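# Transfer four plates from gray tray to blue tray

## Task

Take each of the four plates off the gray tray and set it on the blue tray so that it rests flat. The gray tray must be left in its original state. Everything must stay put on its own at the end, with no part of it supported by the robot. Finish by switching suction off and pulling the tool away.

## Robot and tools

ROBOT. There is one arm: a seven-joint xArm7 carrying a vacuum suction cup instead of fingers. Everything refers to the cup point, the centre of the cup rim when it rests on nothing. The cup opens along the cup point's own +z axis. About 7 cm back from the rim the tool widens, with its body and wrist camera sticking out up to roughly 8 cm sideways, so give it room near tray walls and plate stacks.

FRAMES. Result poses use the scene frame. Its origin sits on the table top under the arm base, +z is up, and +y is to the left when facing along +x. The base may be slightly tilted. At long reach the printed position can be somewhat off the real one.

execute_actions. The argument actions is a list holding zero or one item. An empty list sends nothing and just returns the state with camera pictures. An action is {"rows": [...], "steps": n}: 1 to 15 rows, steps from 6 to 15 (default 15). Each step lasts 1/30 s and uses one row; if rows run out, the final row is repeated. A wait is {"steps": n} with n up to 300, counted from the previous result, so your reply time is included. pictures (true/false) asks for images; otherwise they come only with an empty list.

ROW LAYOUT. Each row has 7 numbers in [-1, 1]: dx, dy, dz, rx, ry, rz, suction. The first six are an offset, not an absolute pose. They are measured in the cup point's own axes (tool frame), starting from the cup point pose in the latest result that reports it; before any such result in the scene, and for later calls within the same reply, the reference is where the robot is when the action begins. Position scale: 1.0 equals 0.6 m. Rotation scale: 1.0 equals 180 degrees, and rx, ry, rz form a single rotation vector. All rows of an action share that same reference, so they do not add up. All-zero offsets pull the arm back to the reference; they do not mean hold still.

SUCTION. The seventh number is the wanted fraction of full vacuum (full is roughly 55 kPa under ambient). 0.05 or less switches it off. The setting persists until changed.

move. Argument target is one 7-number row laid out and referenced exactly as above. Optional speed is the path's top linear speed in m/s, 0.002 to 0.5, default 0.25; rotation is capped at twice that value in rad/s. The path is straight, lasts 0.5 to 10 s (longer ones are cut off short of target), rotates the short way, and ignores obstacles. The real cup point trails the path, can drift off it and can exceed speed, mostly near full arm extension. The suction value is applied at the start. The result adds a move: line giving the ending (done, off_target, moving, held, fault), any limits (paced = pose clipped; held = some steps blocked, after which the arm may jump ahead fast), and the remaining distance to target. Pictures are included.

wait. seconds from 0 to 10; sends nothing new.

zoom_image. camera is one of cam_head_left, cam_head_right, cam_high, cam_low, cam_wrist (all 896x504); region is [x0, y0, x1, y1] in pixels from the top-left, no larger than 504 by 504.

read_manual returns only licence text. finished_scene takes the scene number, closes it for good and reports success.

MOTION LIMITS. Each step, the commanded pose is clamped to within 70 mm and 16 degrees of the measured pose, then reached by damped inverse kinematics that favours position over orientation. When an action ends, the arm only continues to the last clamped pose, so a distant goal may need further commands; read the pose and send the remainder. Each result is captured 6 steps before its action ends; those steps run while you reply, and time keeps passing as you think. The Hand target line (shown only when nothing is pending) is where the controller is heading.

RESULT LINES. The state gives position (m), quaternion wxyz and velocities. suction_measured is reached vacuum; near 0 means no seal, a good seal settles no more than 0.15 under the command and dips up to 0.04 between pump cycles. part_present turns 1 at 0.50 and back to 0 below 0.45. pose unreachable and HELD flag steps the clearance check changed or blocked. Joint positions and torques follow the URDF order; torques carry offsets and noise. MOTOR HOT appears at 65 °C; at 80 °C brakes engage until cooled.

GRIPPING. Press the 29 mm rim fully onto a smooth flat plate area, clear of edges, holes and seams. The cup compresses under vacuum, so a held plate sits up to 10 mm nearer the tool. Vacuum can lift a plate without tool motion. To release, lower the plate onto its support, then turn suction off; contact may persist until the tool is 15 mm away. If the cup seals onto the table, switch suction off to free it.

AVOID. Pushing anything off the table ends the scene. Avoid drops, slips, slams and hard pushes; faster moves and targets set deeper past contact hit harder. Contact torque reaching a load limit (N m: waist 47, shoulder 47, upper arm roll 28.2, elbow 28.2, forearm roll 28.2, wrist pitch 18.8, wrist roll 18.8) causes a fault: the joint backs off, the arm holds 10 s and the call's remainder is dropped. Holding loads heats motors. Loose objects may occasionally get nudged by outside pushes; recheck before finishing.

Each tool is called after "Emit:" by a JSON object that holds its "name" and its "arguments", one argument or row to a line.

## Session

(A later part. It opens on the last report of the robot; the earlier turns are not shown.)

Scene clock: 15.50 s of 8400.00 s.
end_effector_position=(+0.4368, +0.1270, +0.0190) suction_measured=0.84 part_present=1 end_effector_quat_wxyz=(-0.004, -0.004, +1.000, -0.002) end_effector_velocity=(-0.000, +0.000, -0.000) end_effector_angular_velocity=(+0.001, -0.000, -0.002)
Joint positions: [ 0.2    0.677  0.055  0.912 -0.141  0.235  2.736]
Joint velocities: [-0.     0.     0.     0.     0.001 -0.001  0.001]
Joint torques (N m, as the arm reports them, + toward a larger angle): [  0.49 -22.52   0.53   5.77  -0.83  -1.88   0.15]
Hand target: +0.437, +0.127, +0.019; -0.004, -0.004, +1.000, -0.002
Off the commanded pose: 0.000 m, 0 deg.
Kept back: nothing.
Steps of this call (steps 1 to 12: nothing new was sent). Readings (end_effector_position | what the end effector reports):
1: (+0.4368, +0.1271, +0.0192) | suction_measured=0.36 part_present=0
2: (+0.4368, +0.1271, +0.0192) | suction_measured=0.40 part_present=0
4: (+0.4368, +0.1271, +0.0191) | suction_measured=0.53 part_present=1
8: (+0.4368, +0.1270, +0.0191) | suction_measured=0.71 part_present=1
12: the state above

Emit:
{"name": "move", "arguments": {
  "target": [0,0,-0.1,0,0,0,1],
  "speed": 0.15
}}

Emit:
{"name": "move", "arguments": {
  "target": [-0.142,-0.495,0,0,0,0.083,1],
  "speed": 0.3
}}

Scene clock: 16.60 s of 8400.00 s.
end_effector_position=(+0.4371, +0.1274, +0.0786) suction_measured=0.98 part_present=1 end_effector_quat_wxyz=(-0.005, -0.004, +1.000, -0.002) end_effector_velocity=(+0.002, -0.000, +0.003) end_effector_angular_velocity=(+0.001, -0.003, -0.001)
Joint positions: [ 0.175  0.496  0.088  0.857 -0.112  0.363  2.713]
Joint velocities: [-0.002 -0.006  0.001  0.001  0.001  0.003 -0.001]
Joint torques (N m, as the arm reports them, + toward a larger angle): [  0.87 -21.43   0.82   6.57  -0.67  -1.79   0.08]
Hand target: +0.437, +0.127, +0.079; -0.004, -0.004, +1.000, -0.002
Off the commanded pose: 0.000 m, 0 deg.
Kept back: nothing.
move: done

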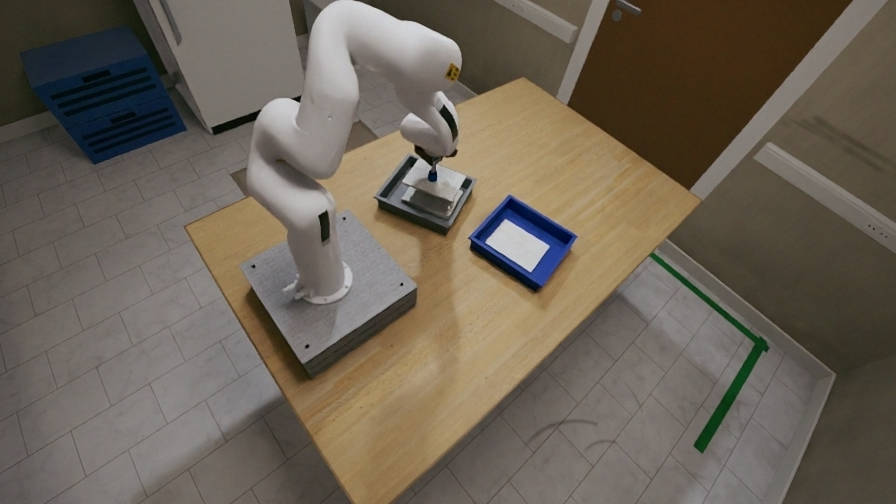

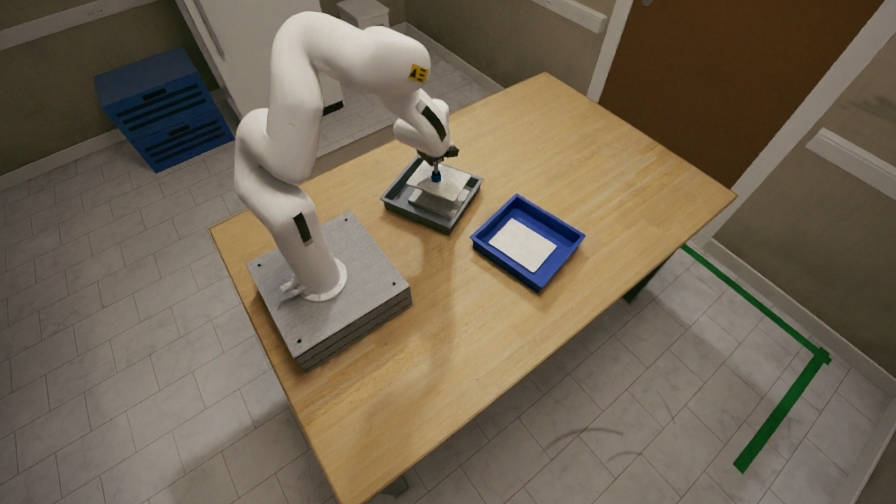

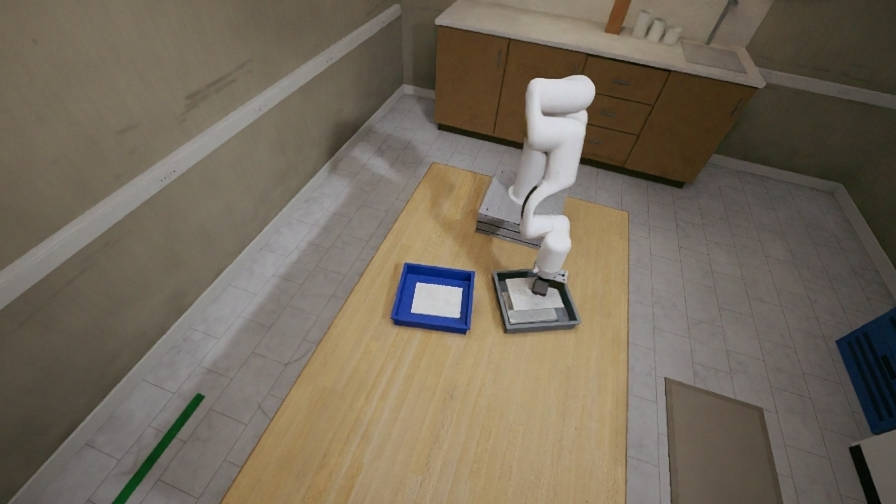

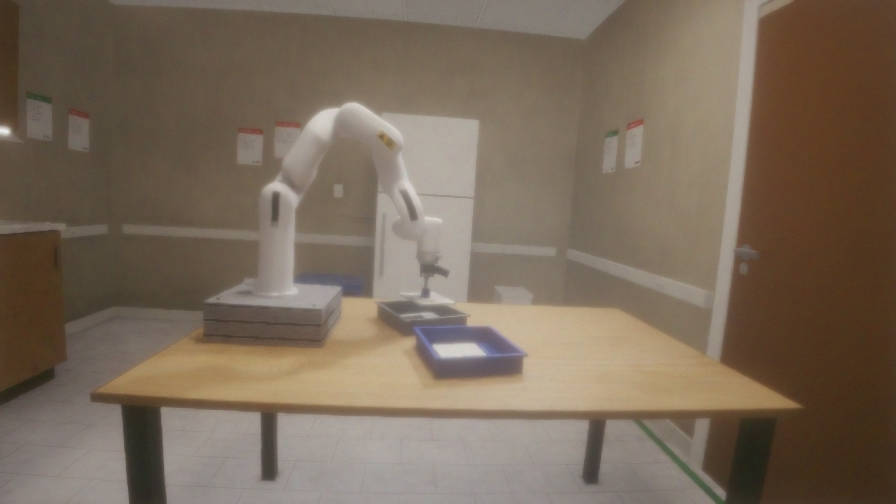

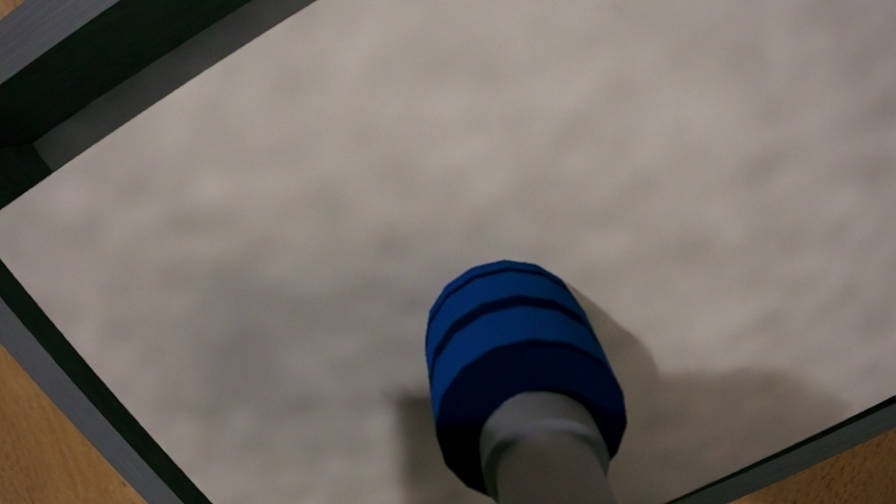

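Scene clock: 18.17 s of 8400.00 s.
end_effector_position=(+0.5247, -0.1682, +0.0793) suction_measured=0.99 part_present=1 end_effector_quat_wxyz=(-0.004, +0.125, +0.992, -0.002) end_effector_velocity=(-0.001, -0.011, +0.001) end_effector_angular_velocity=(-0.006, +0.001, -0.015)
Joint positions: [-0.309  0.698 -0.009  1.252  0.018  0.553  2.283]
Joint velocities: [-0.009  0.004 -0.01   0.011  0.     0.006 -0.002]
Joint torques (N m, as the arm reports them, + toward a larger angle): [  1.05 -25.59  -0.56   7.95  -1.06  -1.86   0.35]
Hand target: +0.525, -0.169, +0.079; -0.004, +0.126, +0.992, -0.002
Off the commanded pose: 0.001 m, 0 deg.
Kept back: nothing.
move: done

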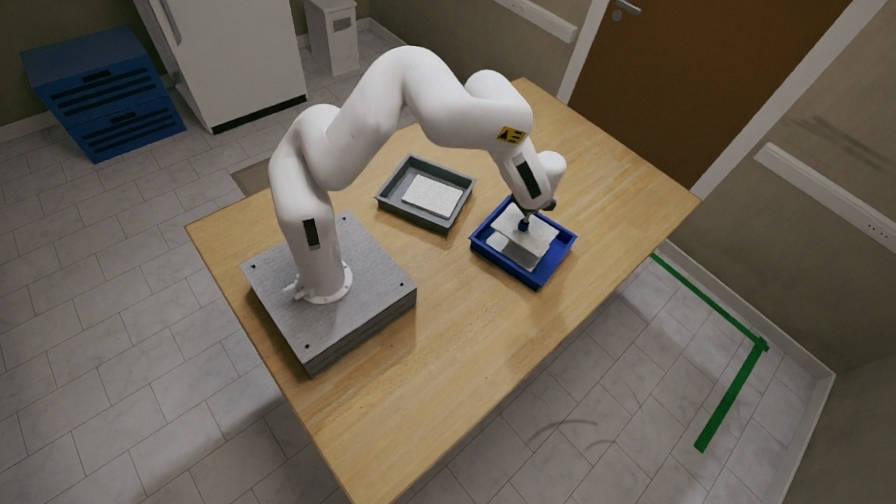

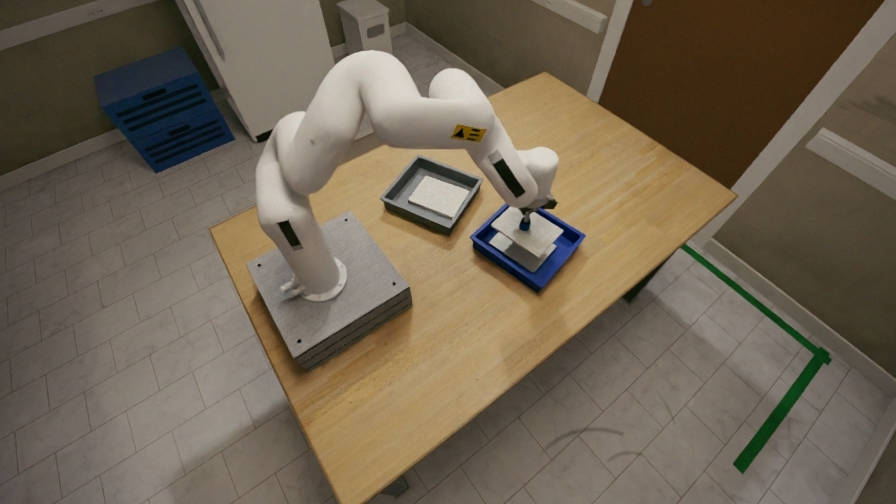

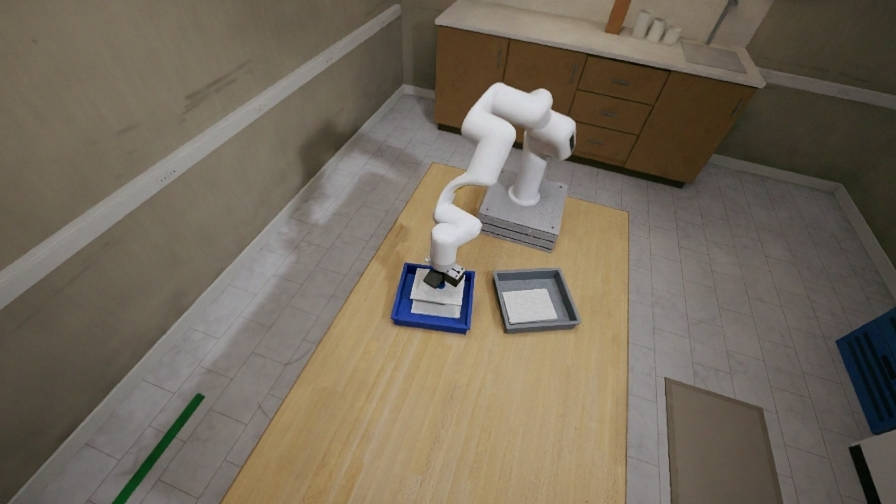

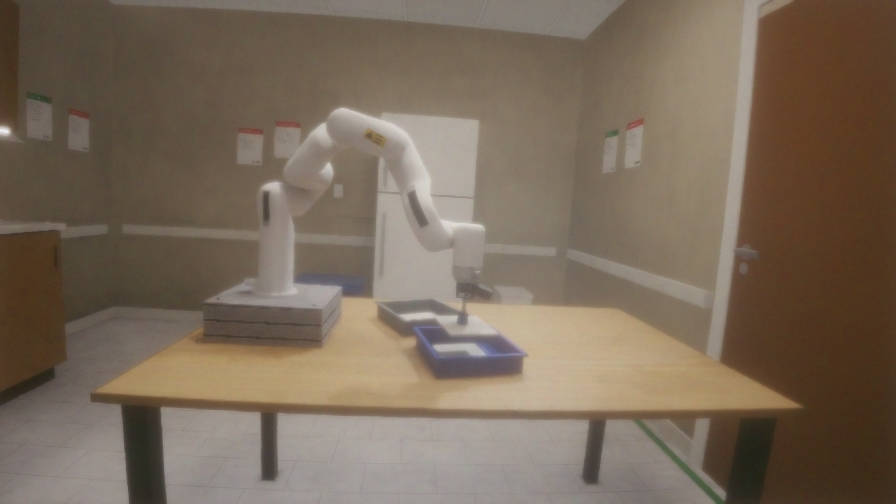

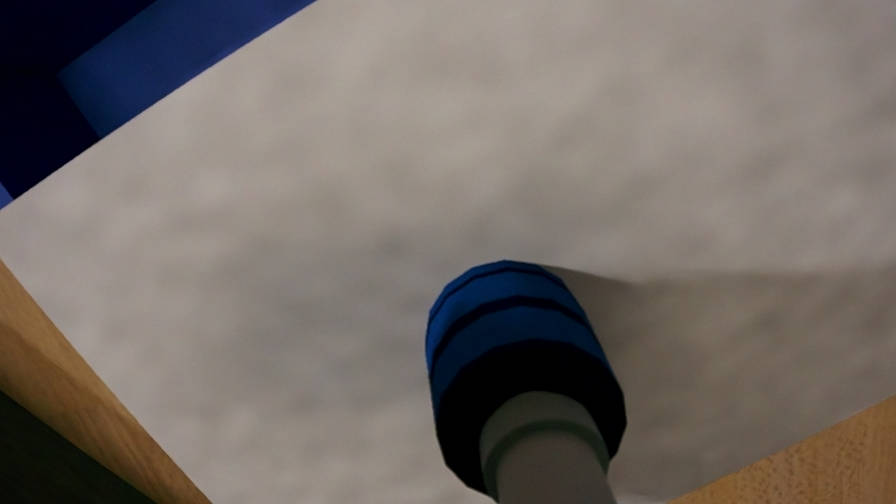

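Emit:
{"name": "move", "arguments": {
  "target": [0,0,0.122,0,0,0,1],
  "speed": 0.07
}}

Emit:
{"name": "move", "arguments": {
  "target": [0,0,-0.11,0,0,0,0],
  "speed": 0.2
}}

Emit:
{"name": "move", "arguments": {
  "target": [0.2648,0.4417,0,0,0,-0.083,0],
  "speed": 0.35
}}

Scene clock: 19.83 s of 8400.00 s.
end_effector_position=(+0.5241, -0.1687, +0.0064) suction_measured=1.00 part_present=1 end_effector_quat_wxyz=(-0.003, +0.125, +0.992, -0.002) end_effector_velocity=(-0.000, +0.000, -0.001) end_effector_angular_velocity=(+0.001, +0.001, -0.001)
Joint positions: [-0.311  0.884 -0.007  1.32   0.021  0.433  2.282]
Joint velocities: [-0.001  0.003  0.001  0.001 -0.    -0.001  0.001]
Joint torques (N m, as the arm reports them, + toward a larger angle): [  0.25 -26.94  -0.58   7.3   -0.92  -1.6    0.16]
Hand target: +0.524, -0.169, +0.006; -0.004, +0.125, +0.992, -0.002
Off the commanded pose: 0.000 m, 0 deg.
Kept back: nothing.
move: done

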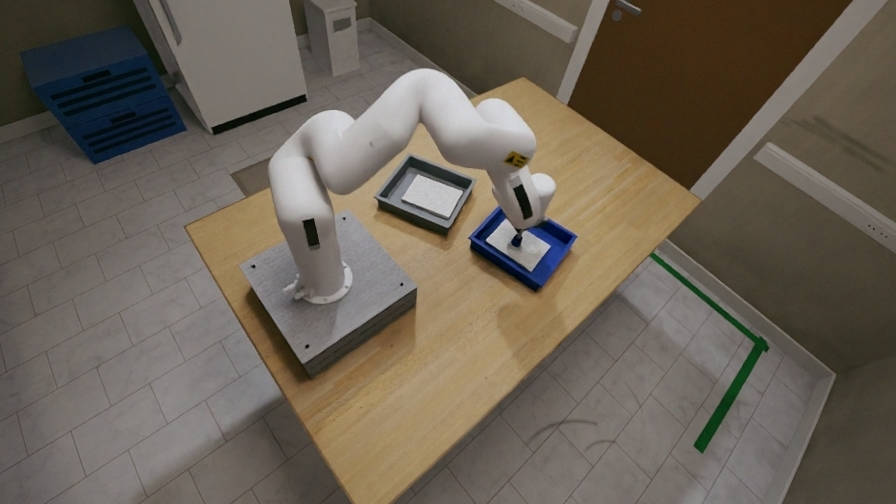

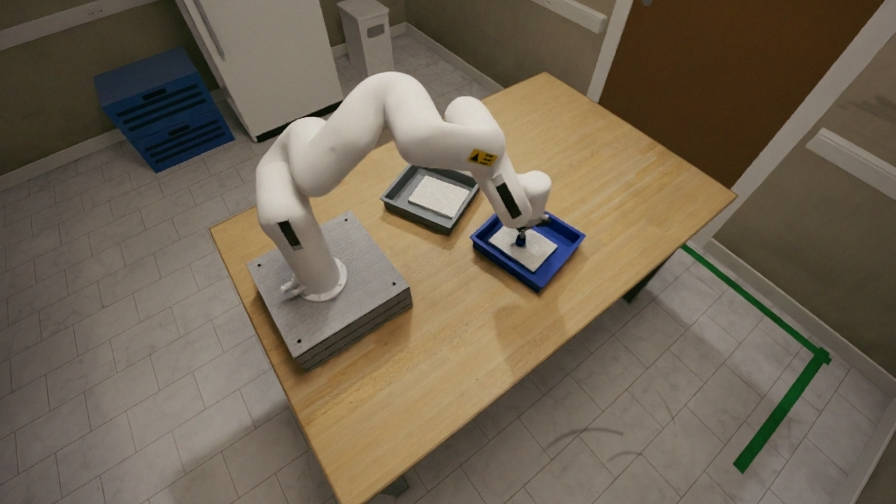

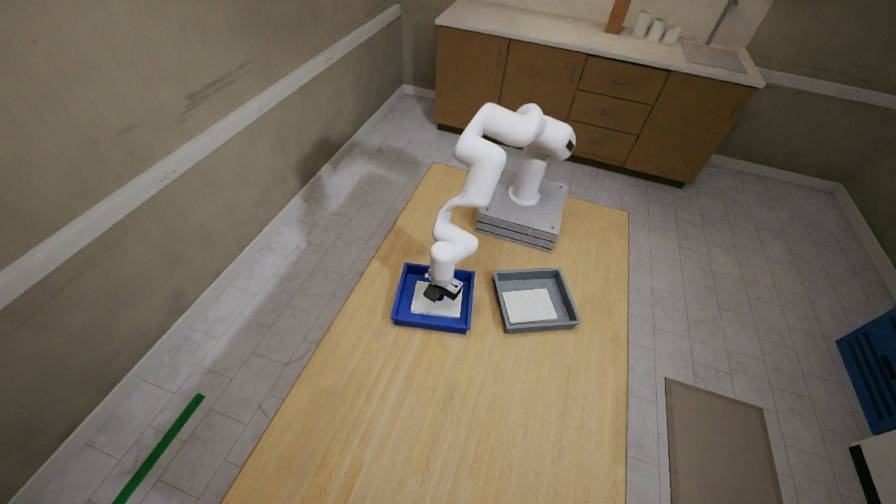

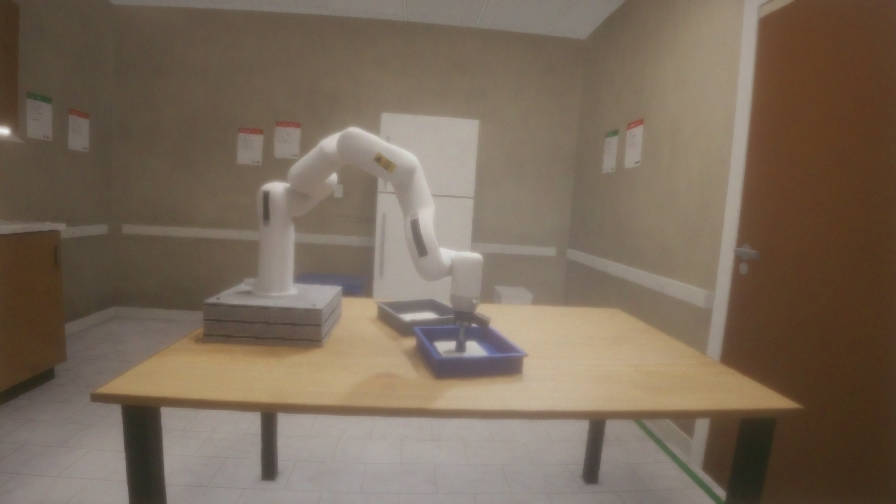

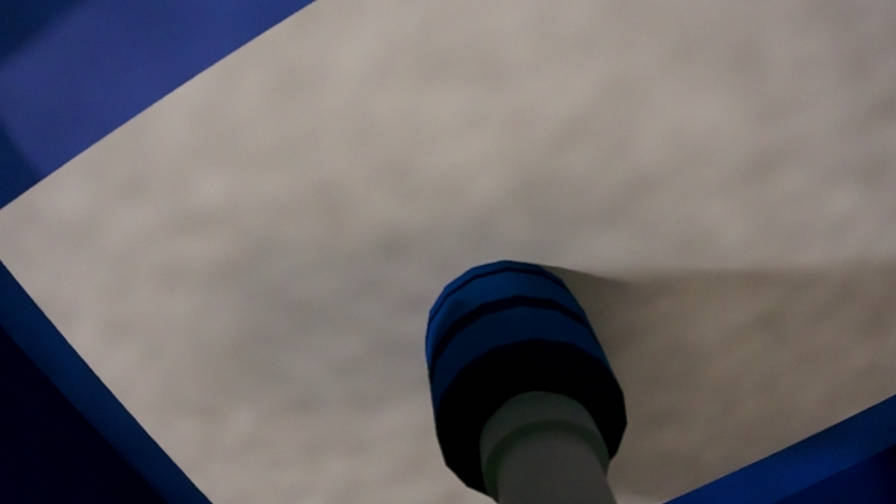

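Scene clock: 20.70 s of 8400.00 s.
end_effector_position=(+0.5245, -0.1682, +0.0718) suction_measured=0.00 part_present=0 end_effector_quat_wxyz=(-0.004, +0.125, +0.992, -0.002) end_effector_velocity=(+0.002, -0.001, +0.004) end_effector_angular_velocity=(-0.002, -0.006, +0.002)
Joint positions: [-0.309  0.716 -0.009  1.257  0.018  0.539  2.283]
Joint velocities: [ 0.    -0.007 -0.     0.002 -0.     0.002 -0.001]
Joint torques (N m, as the arm reports them, + toward a larger angle): [  0.62 -25.25  -0.6    7.91  -1.07  -1.45   0.08]
Hand target: +0.525, -0.168, +0.072; -0.003, +0.125, +0.992, -0.002
Off the commanded pose: 0.001 m, 0 deg.
Kept back: nothing.
move: done

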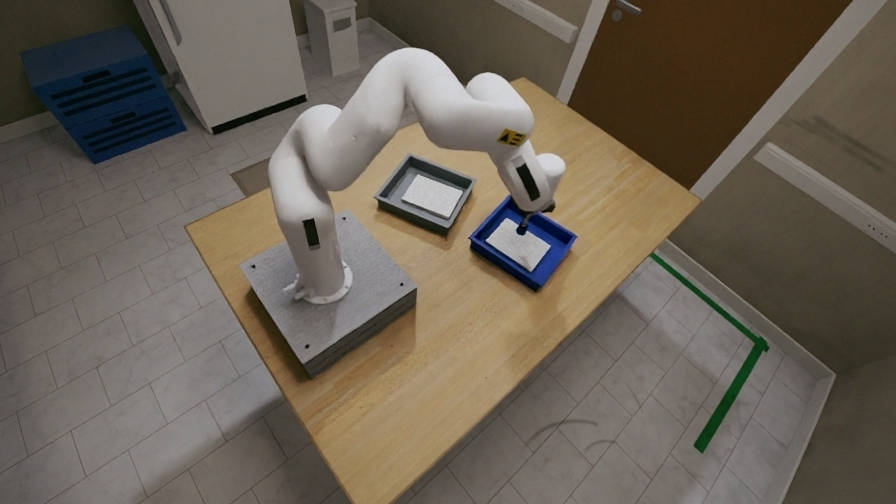

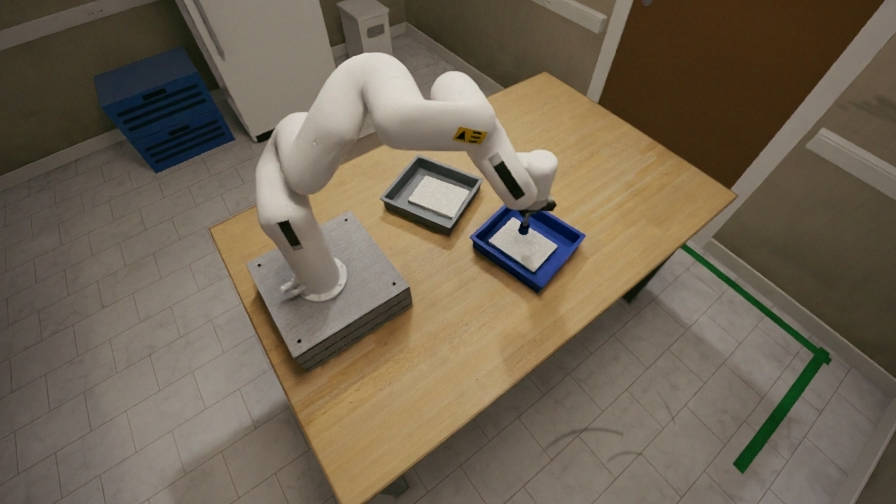

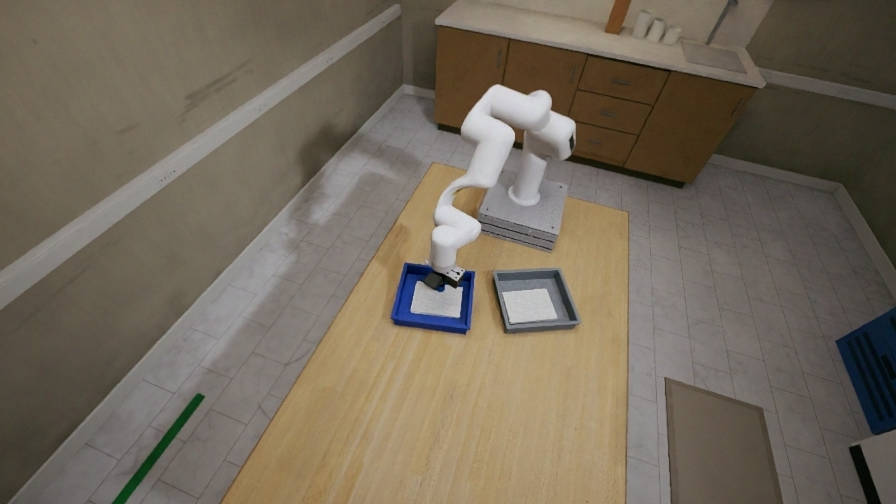

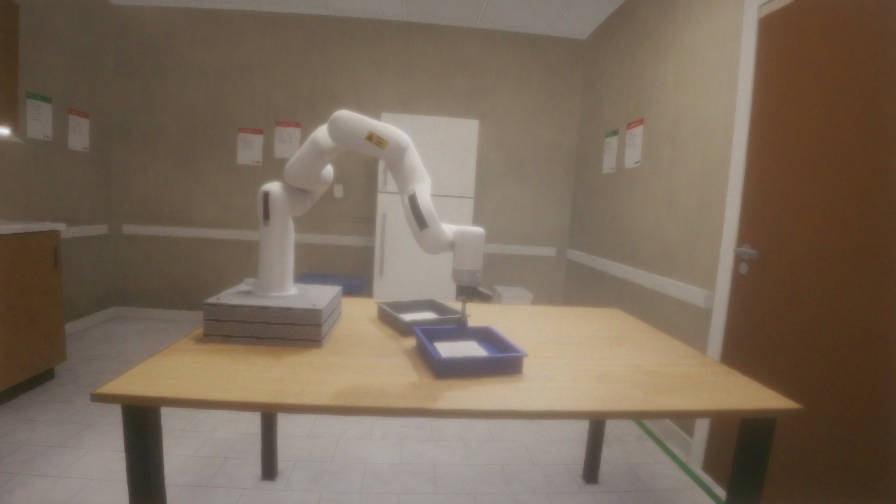

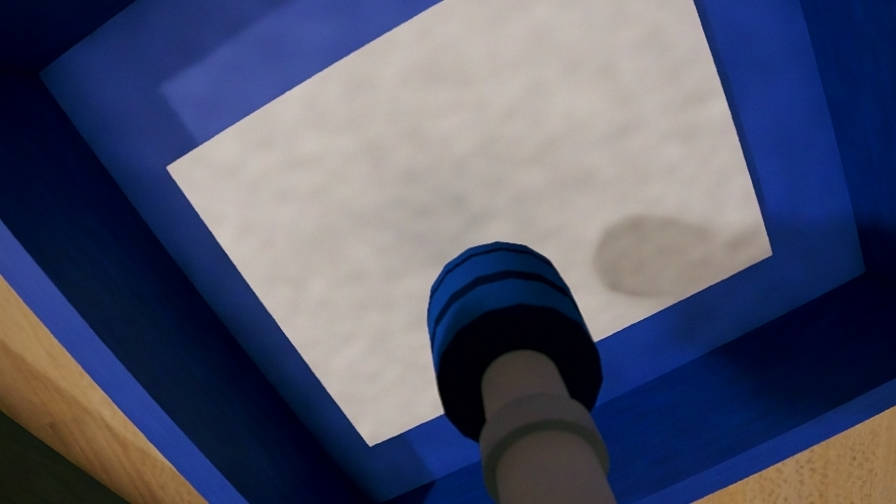

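Scene clock: 22.07 s of 8400.00 s.
end_effector_position=(+0.4369, +0.1267, +0.0713) suction_measured=0.00 part_present=0 end_effector_quat_wxyz=(-0.005, -0.003, +1.000, -0.002) end_effector_velocity=(-0.003, +0.008, -0.000) end_effector_angular_velocity=(-0.002, +0.002, +0.011)
Joint positions: [ 0.182  0.516  0.079  0.861 -0.108  0.346  2.71 ]
Joint velocities: [ 0.017  0.     0.002  0.    -0.005  0.003  0.012]
Joint torques (N m, as the arm reports them, + toward a larger angle): [  0.73 -21.14   0.7    6.24  -1.36  -1.61   0.1 ]
Hand target: +0.436, +0.128, +0.071; -0.005, -0.005, +1.000, -0.001
Off the commanded pose: 0.001 m, 0 deg.
Kept back: nothing.
move: done

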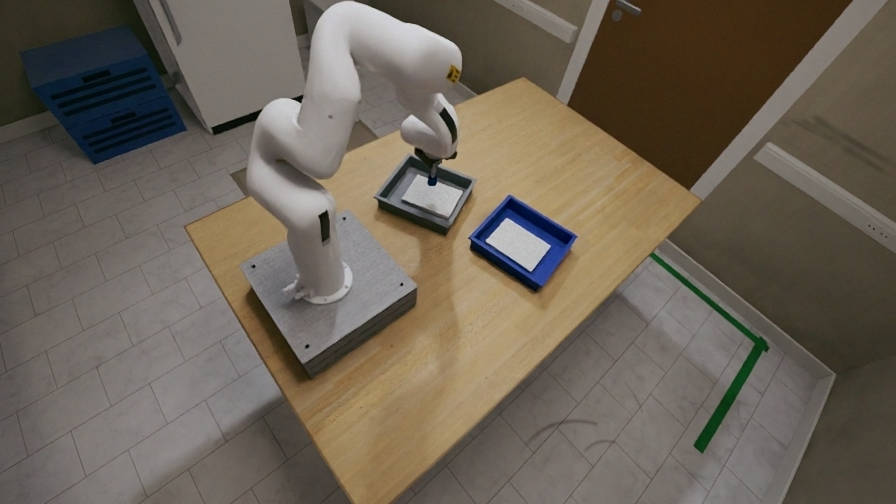

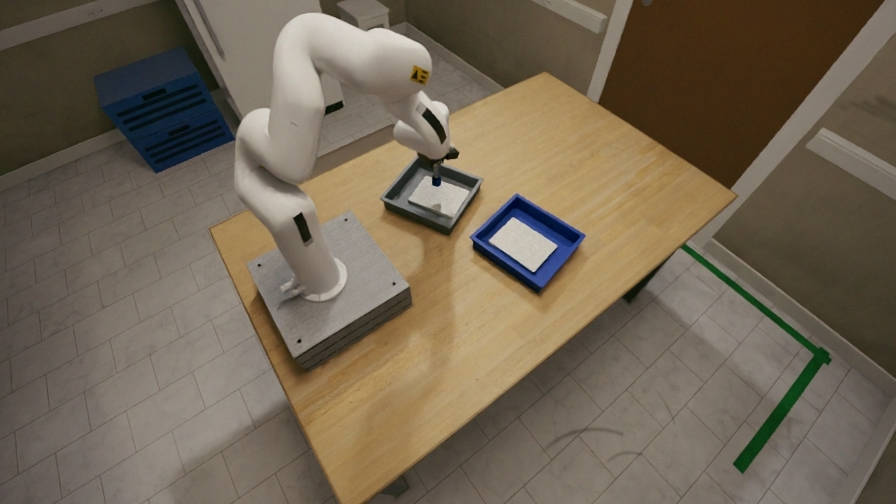

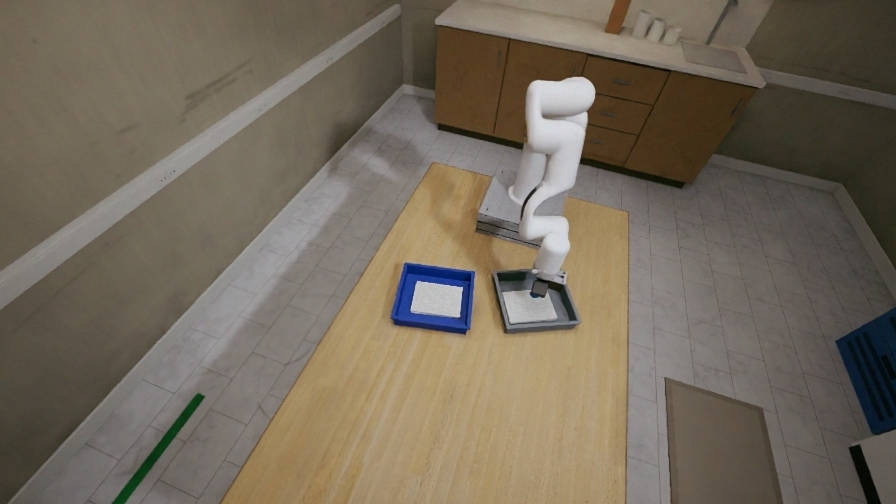

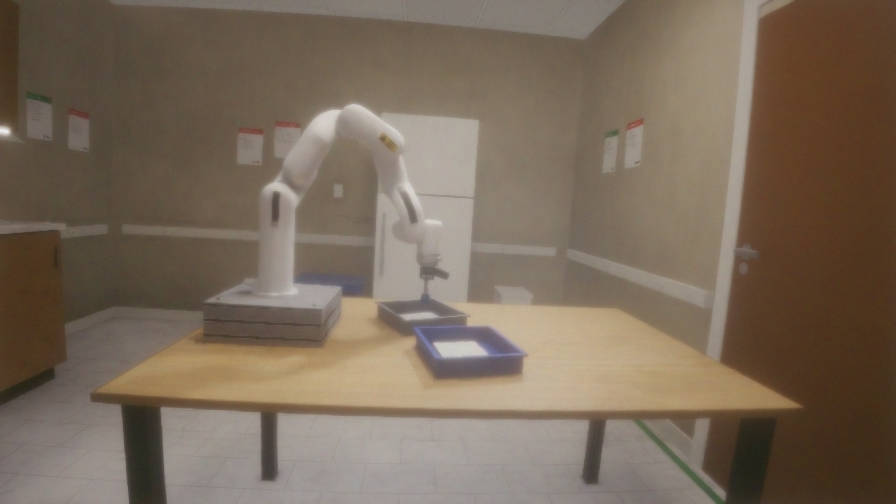

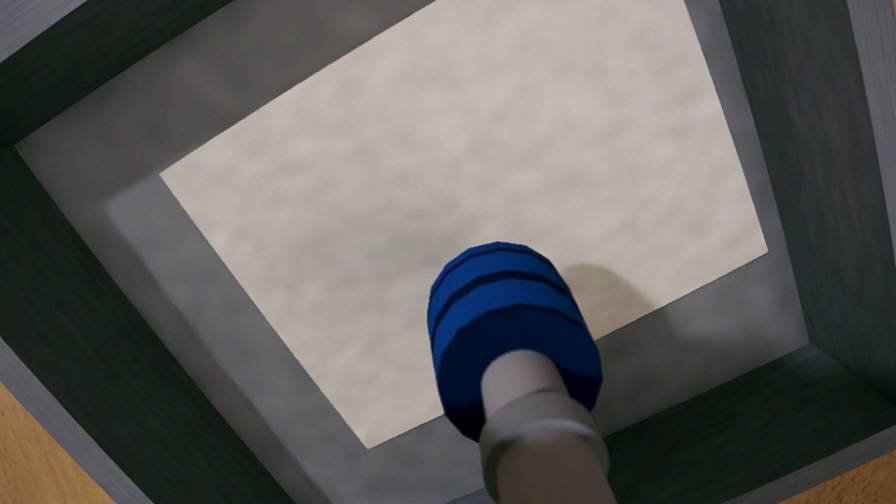

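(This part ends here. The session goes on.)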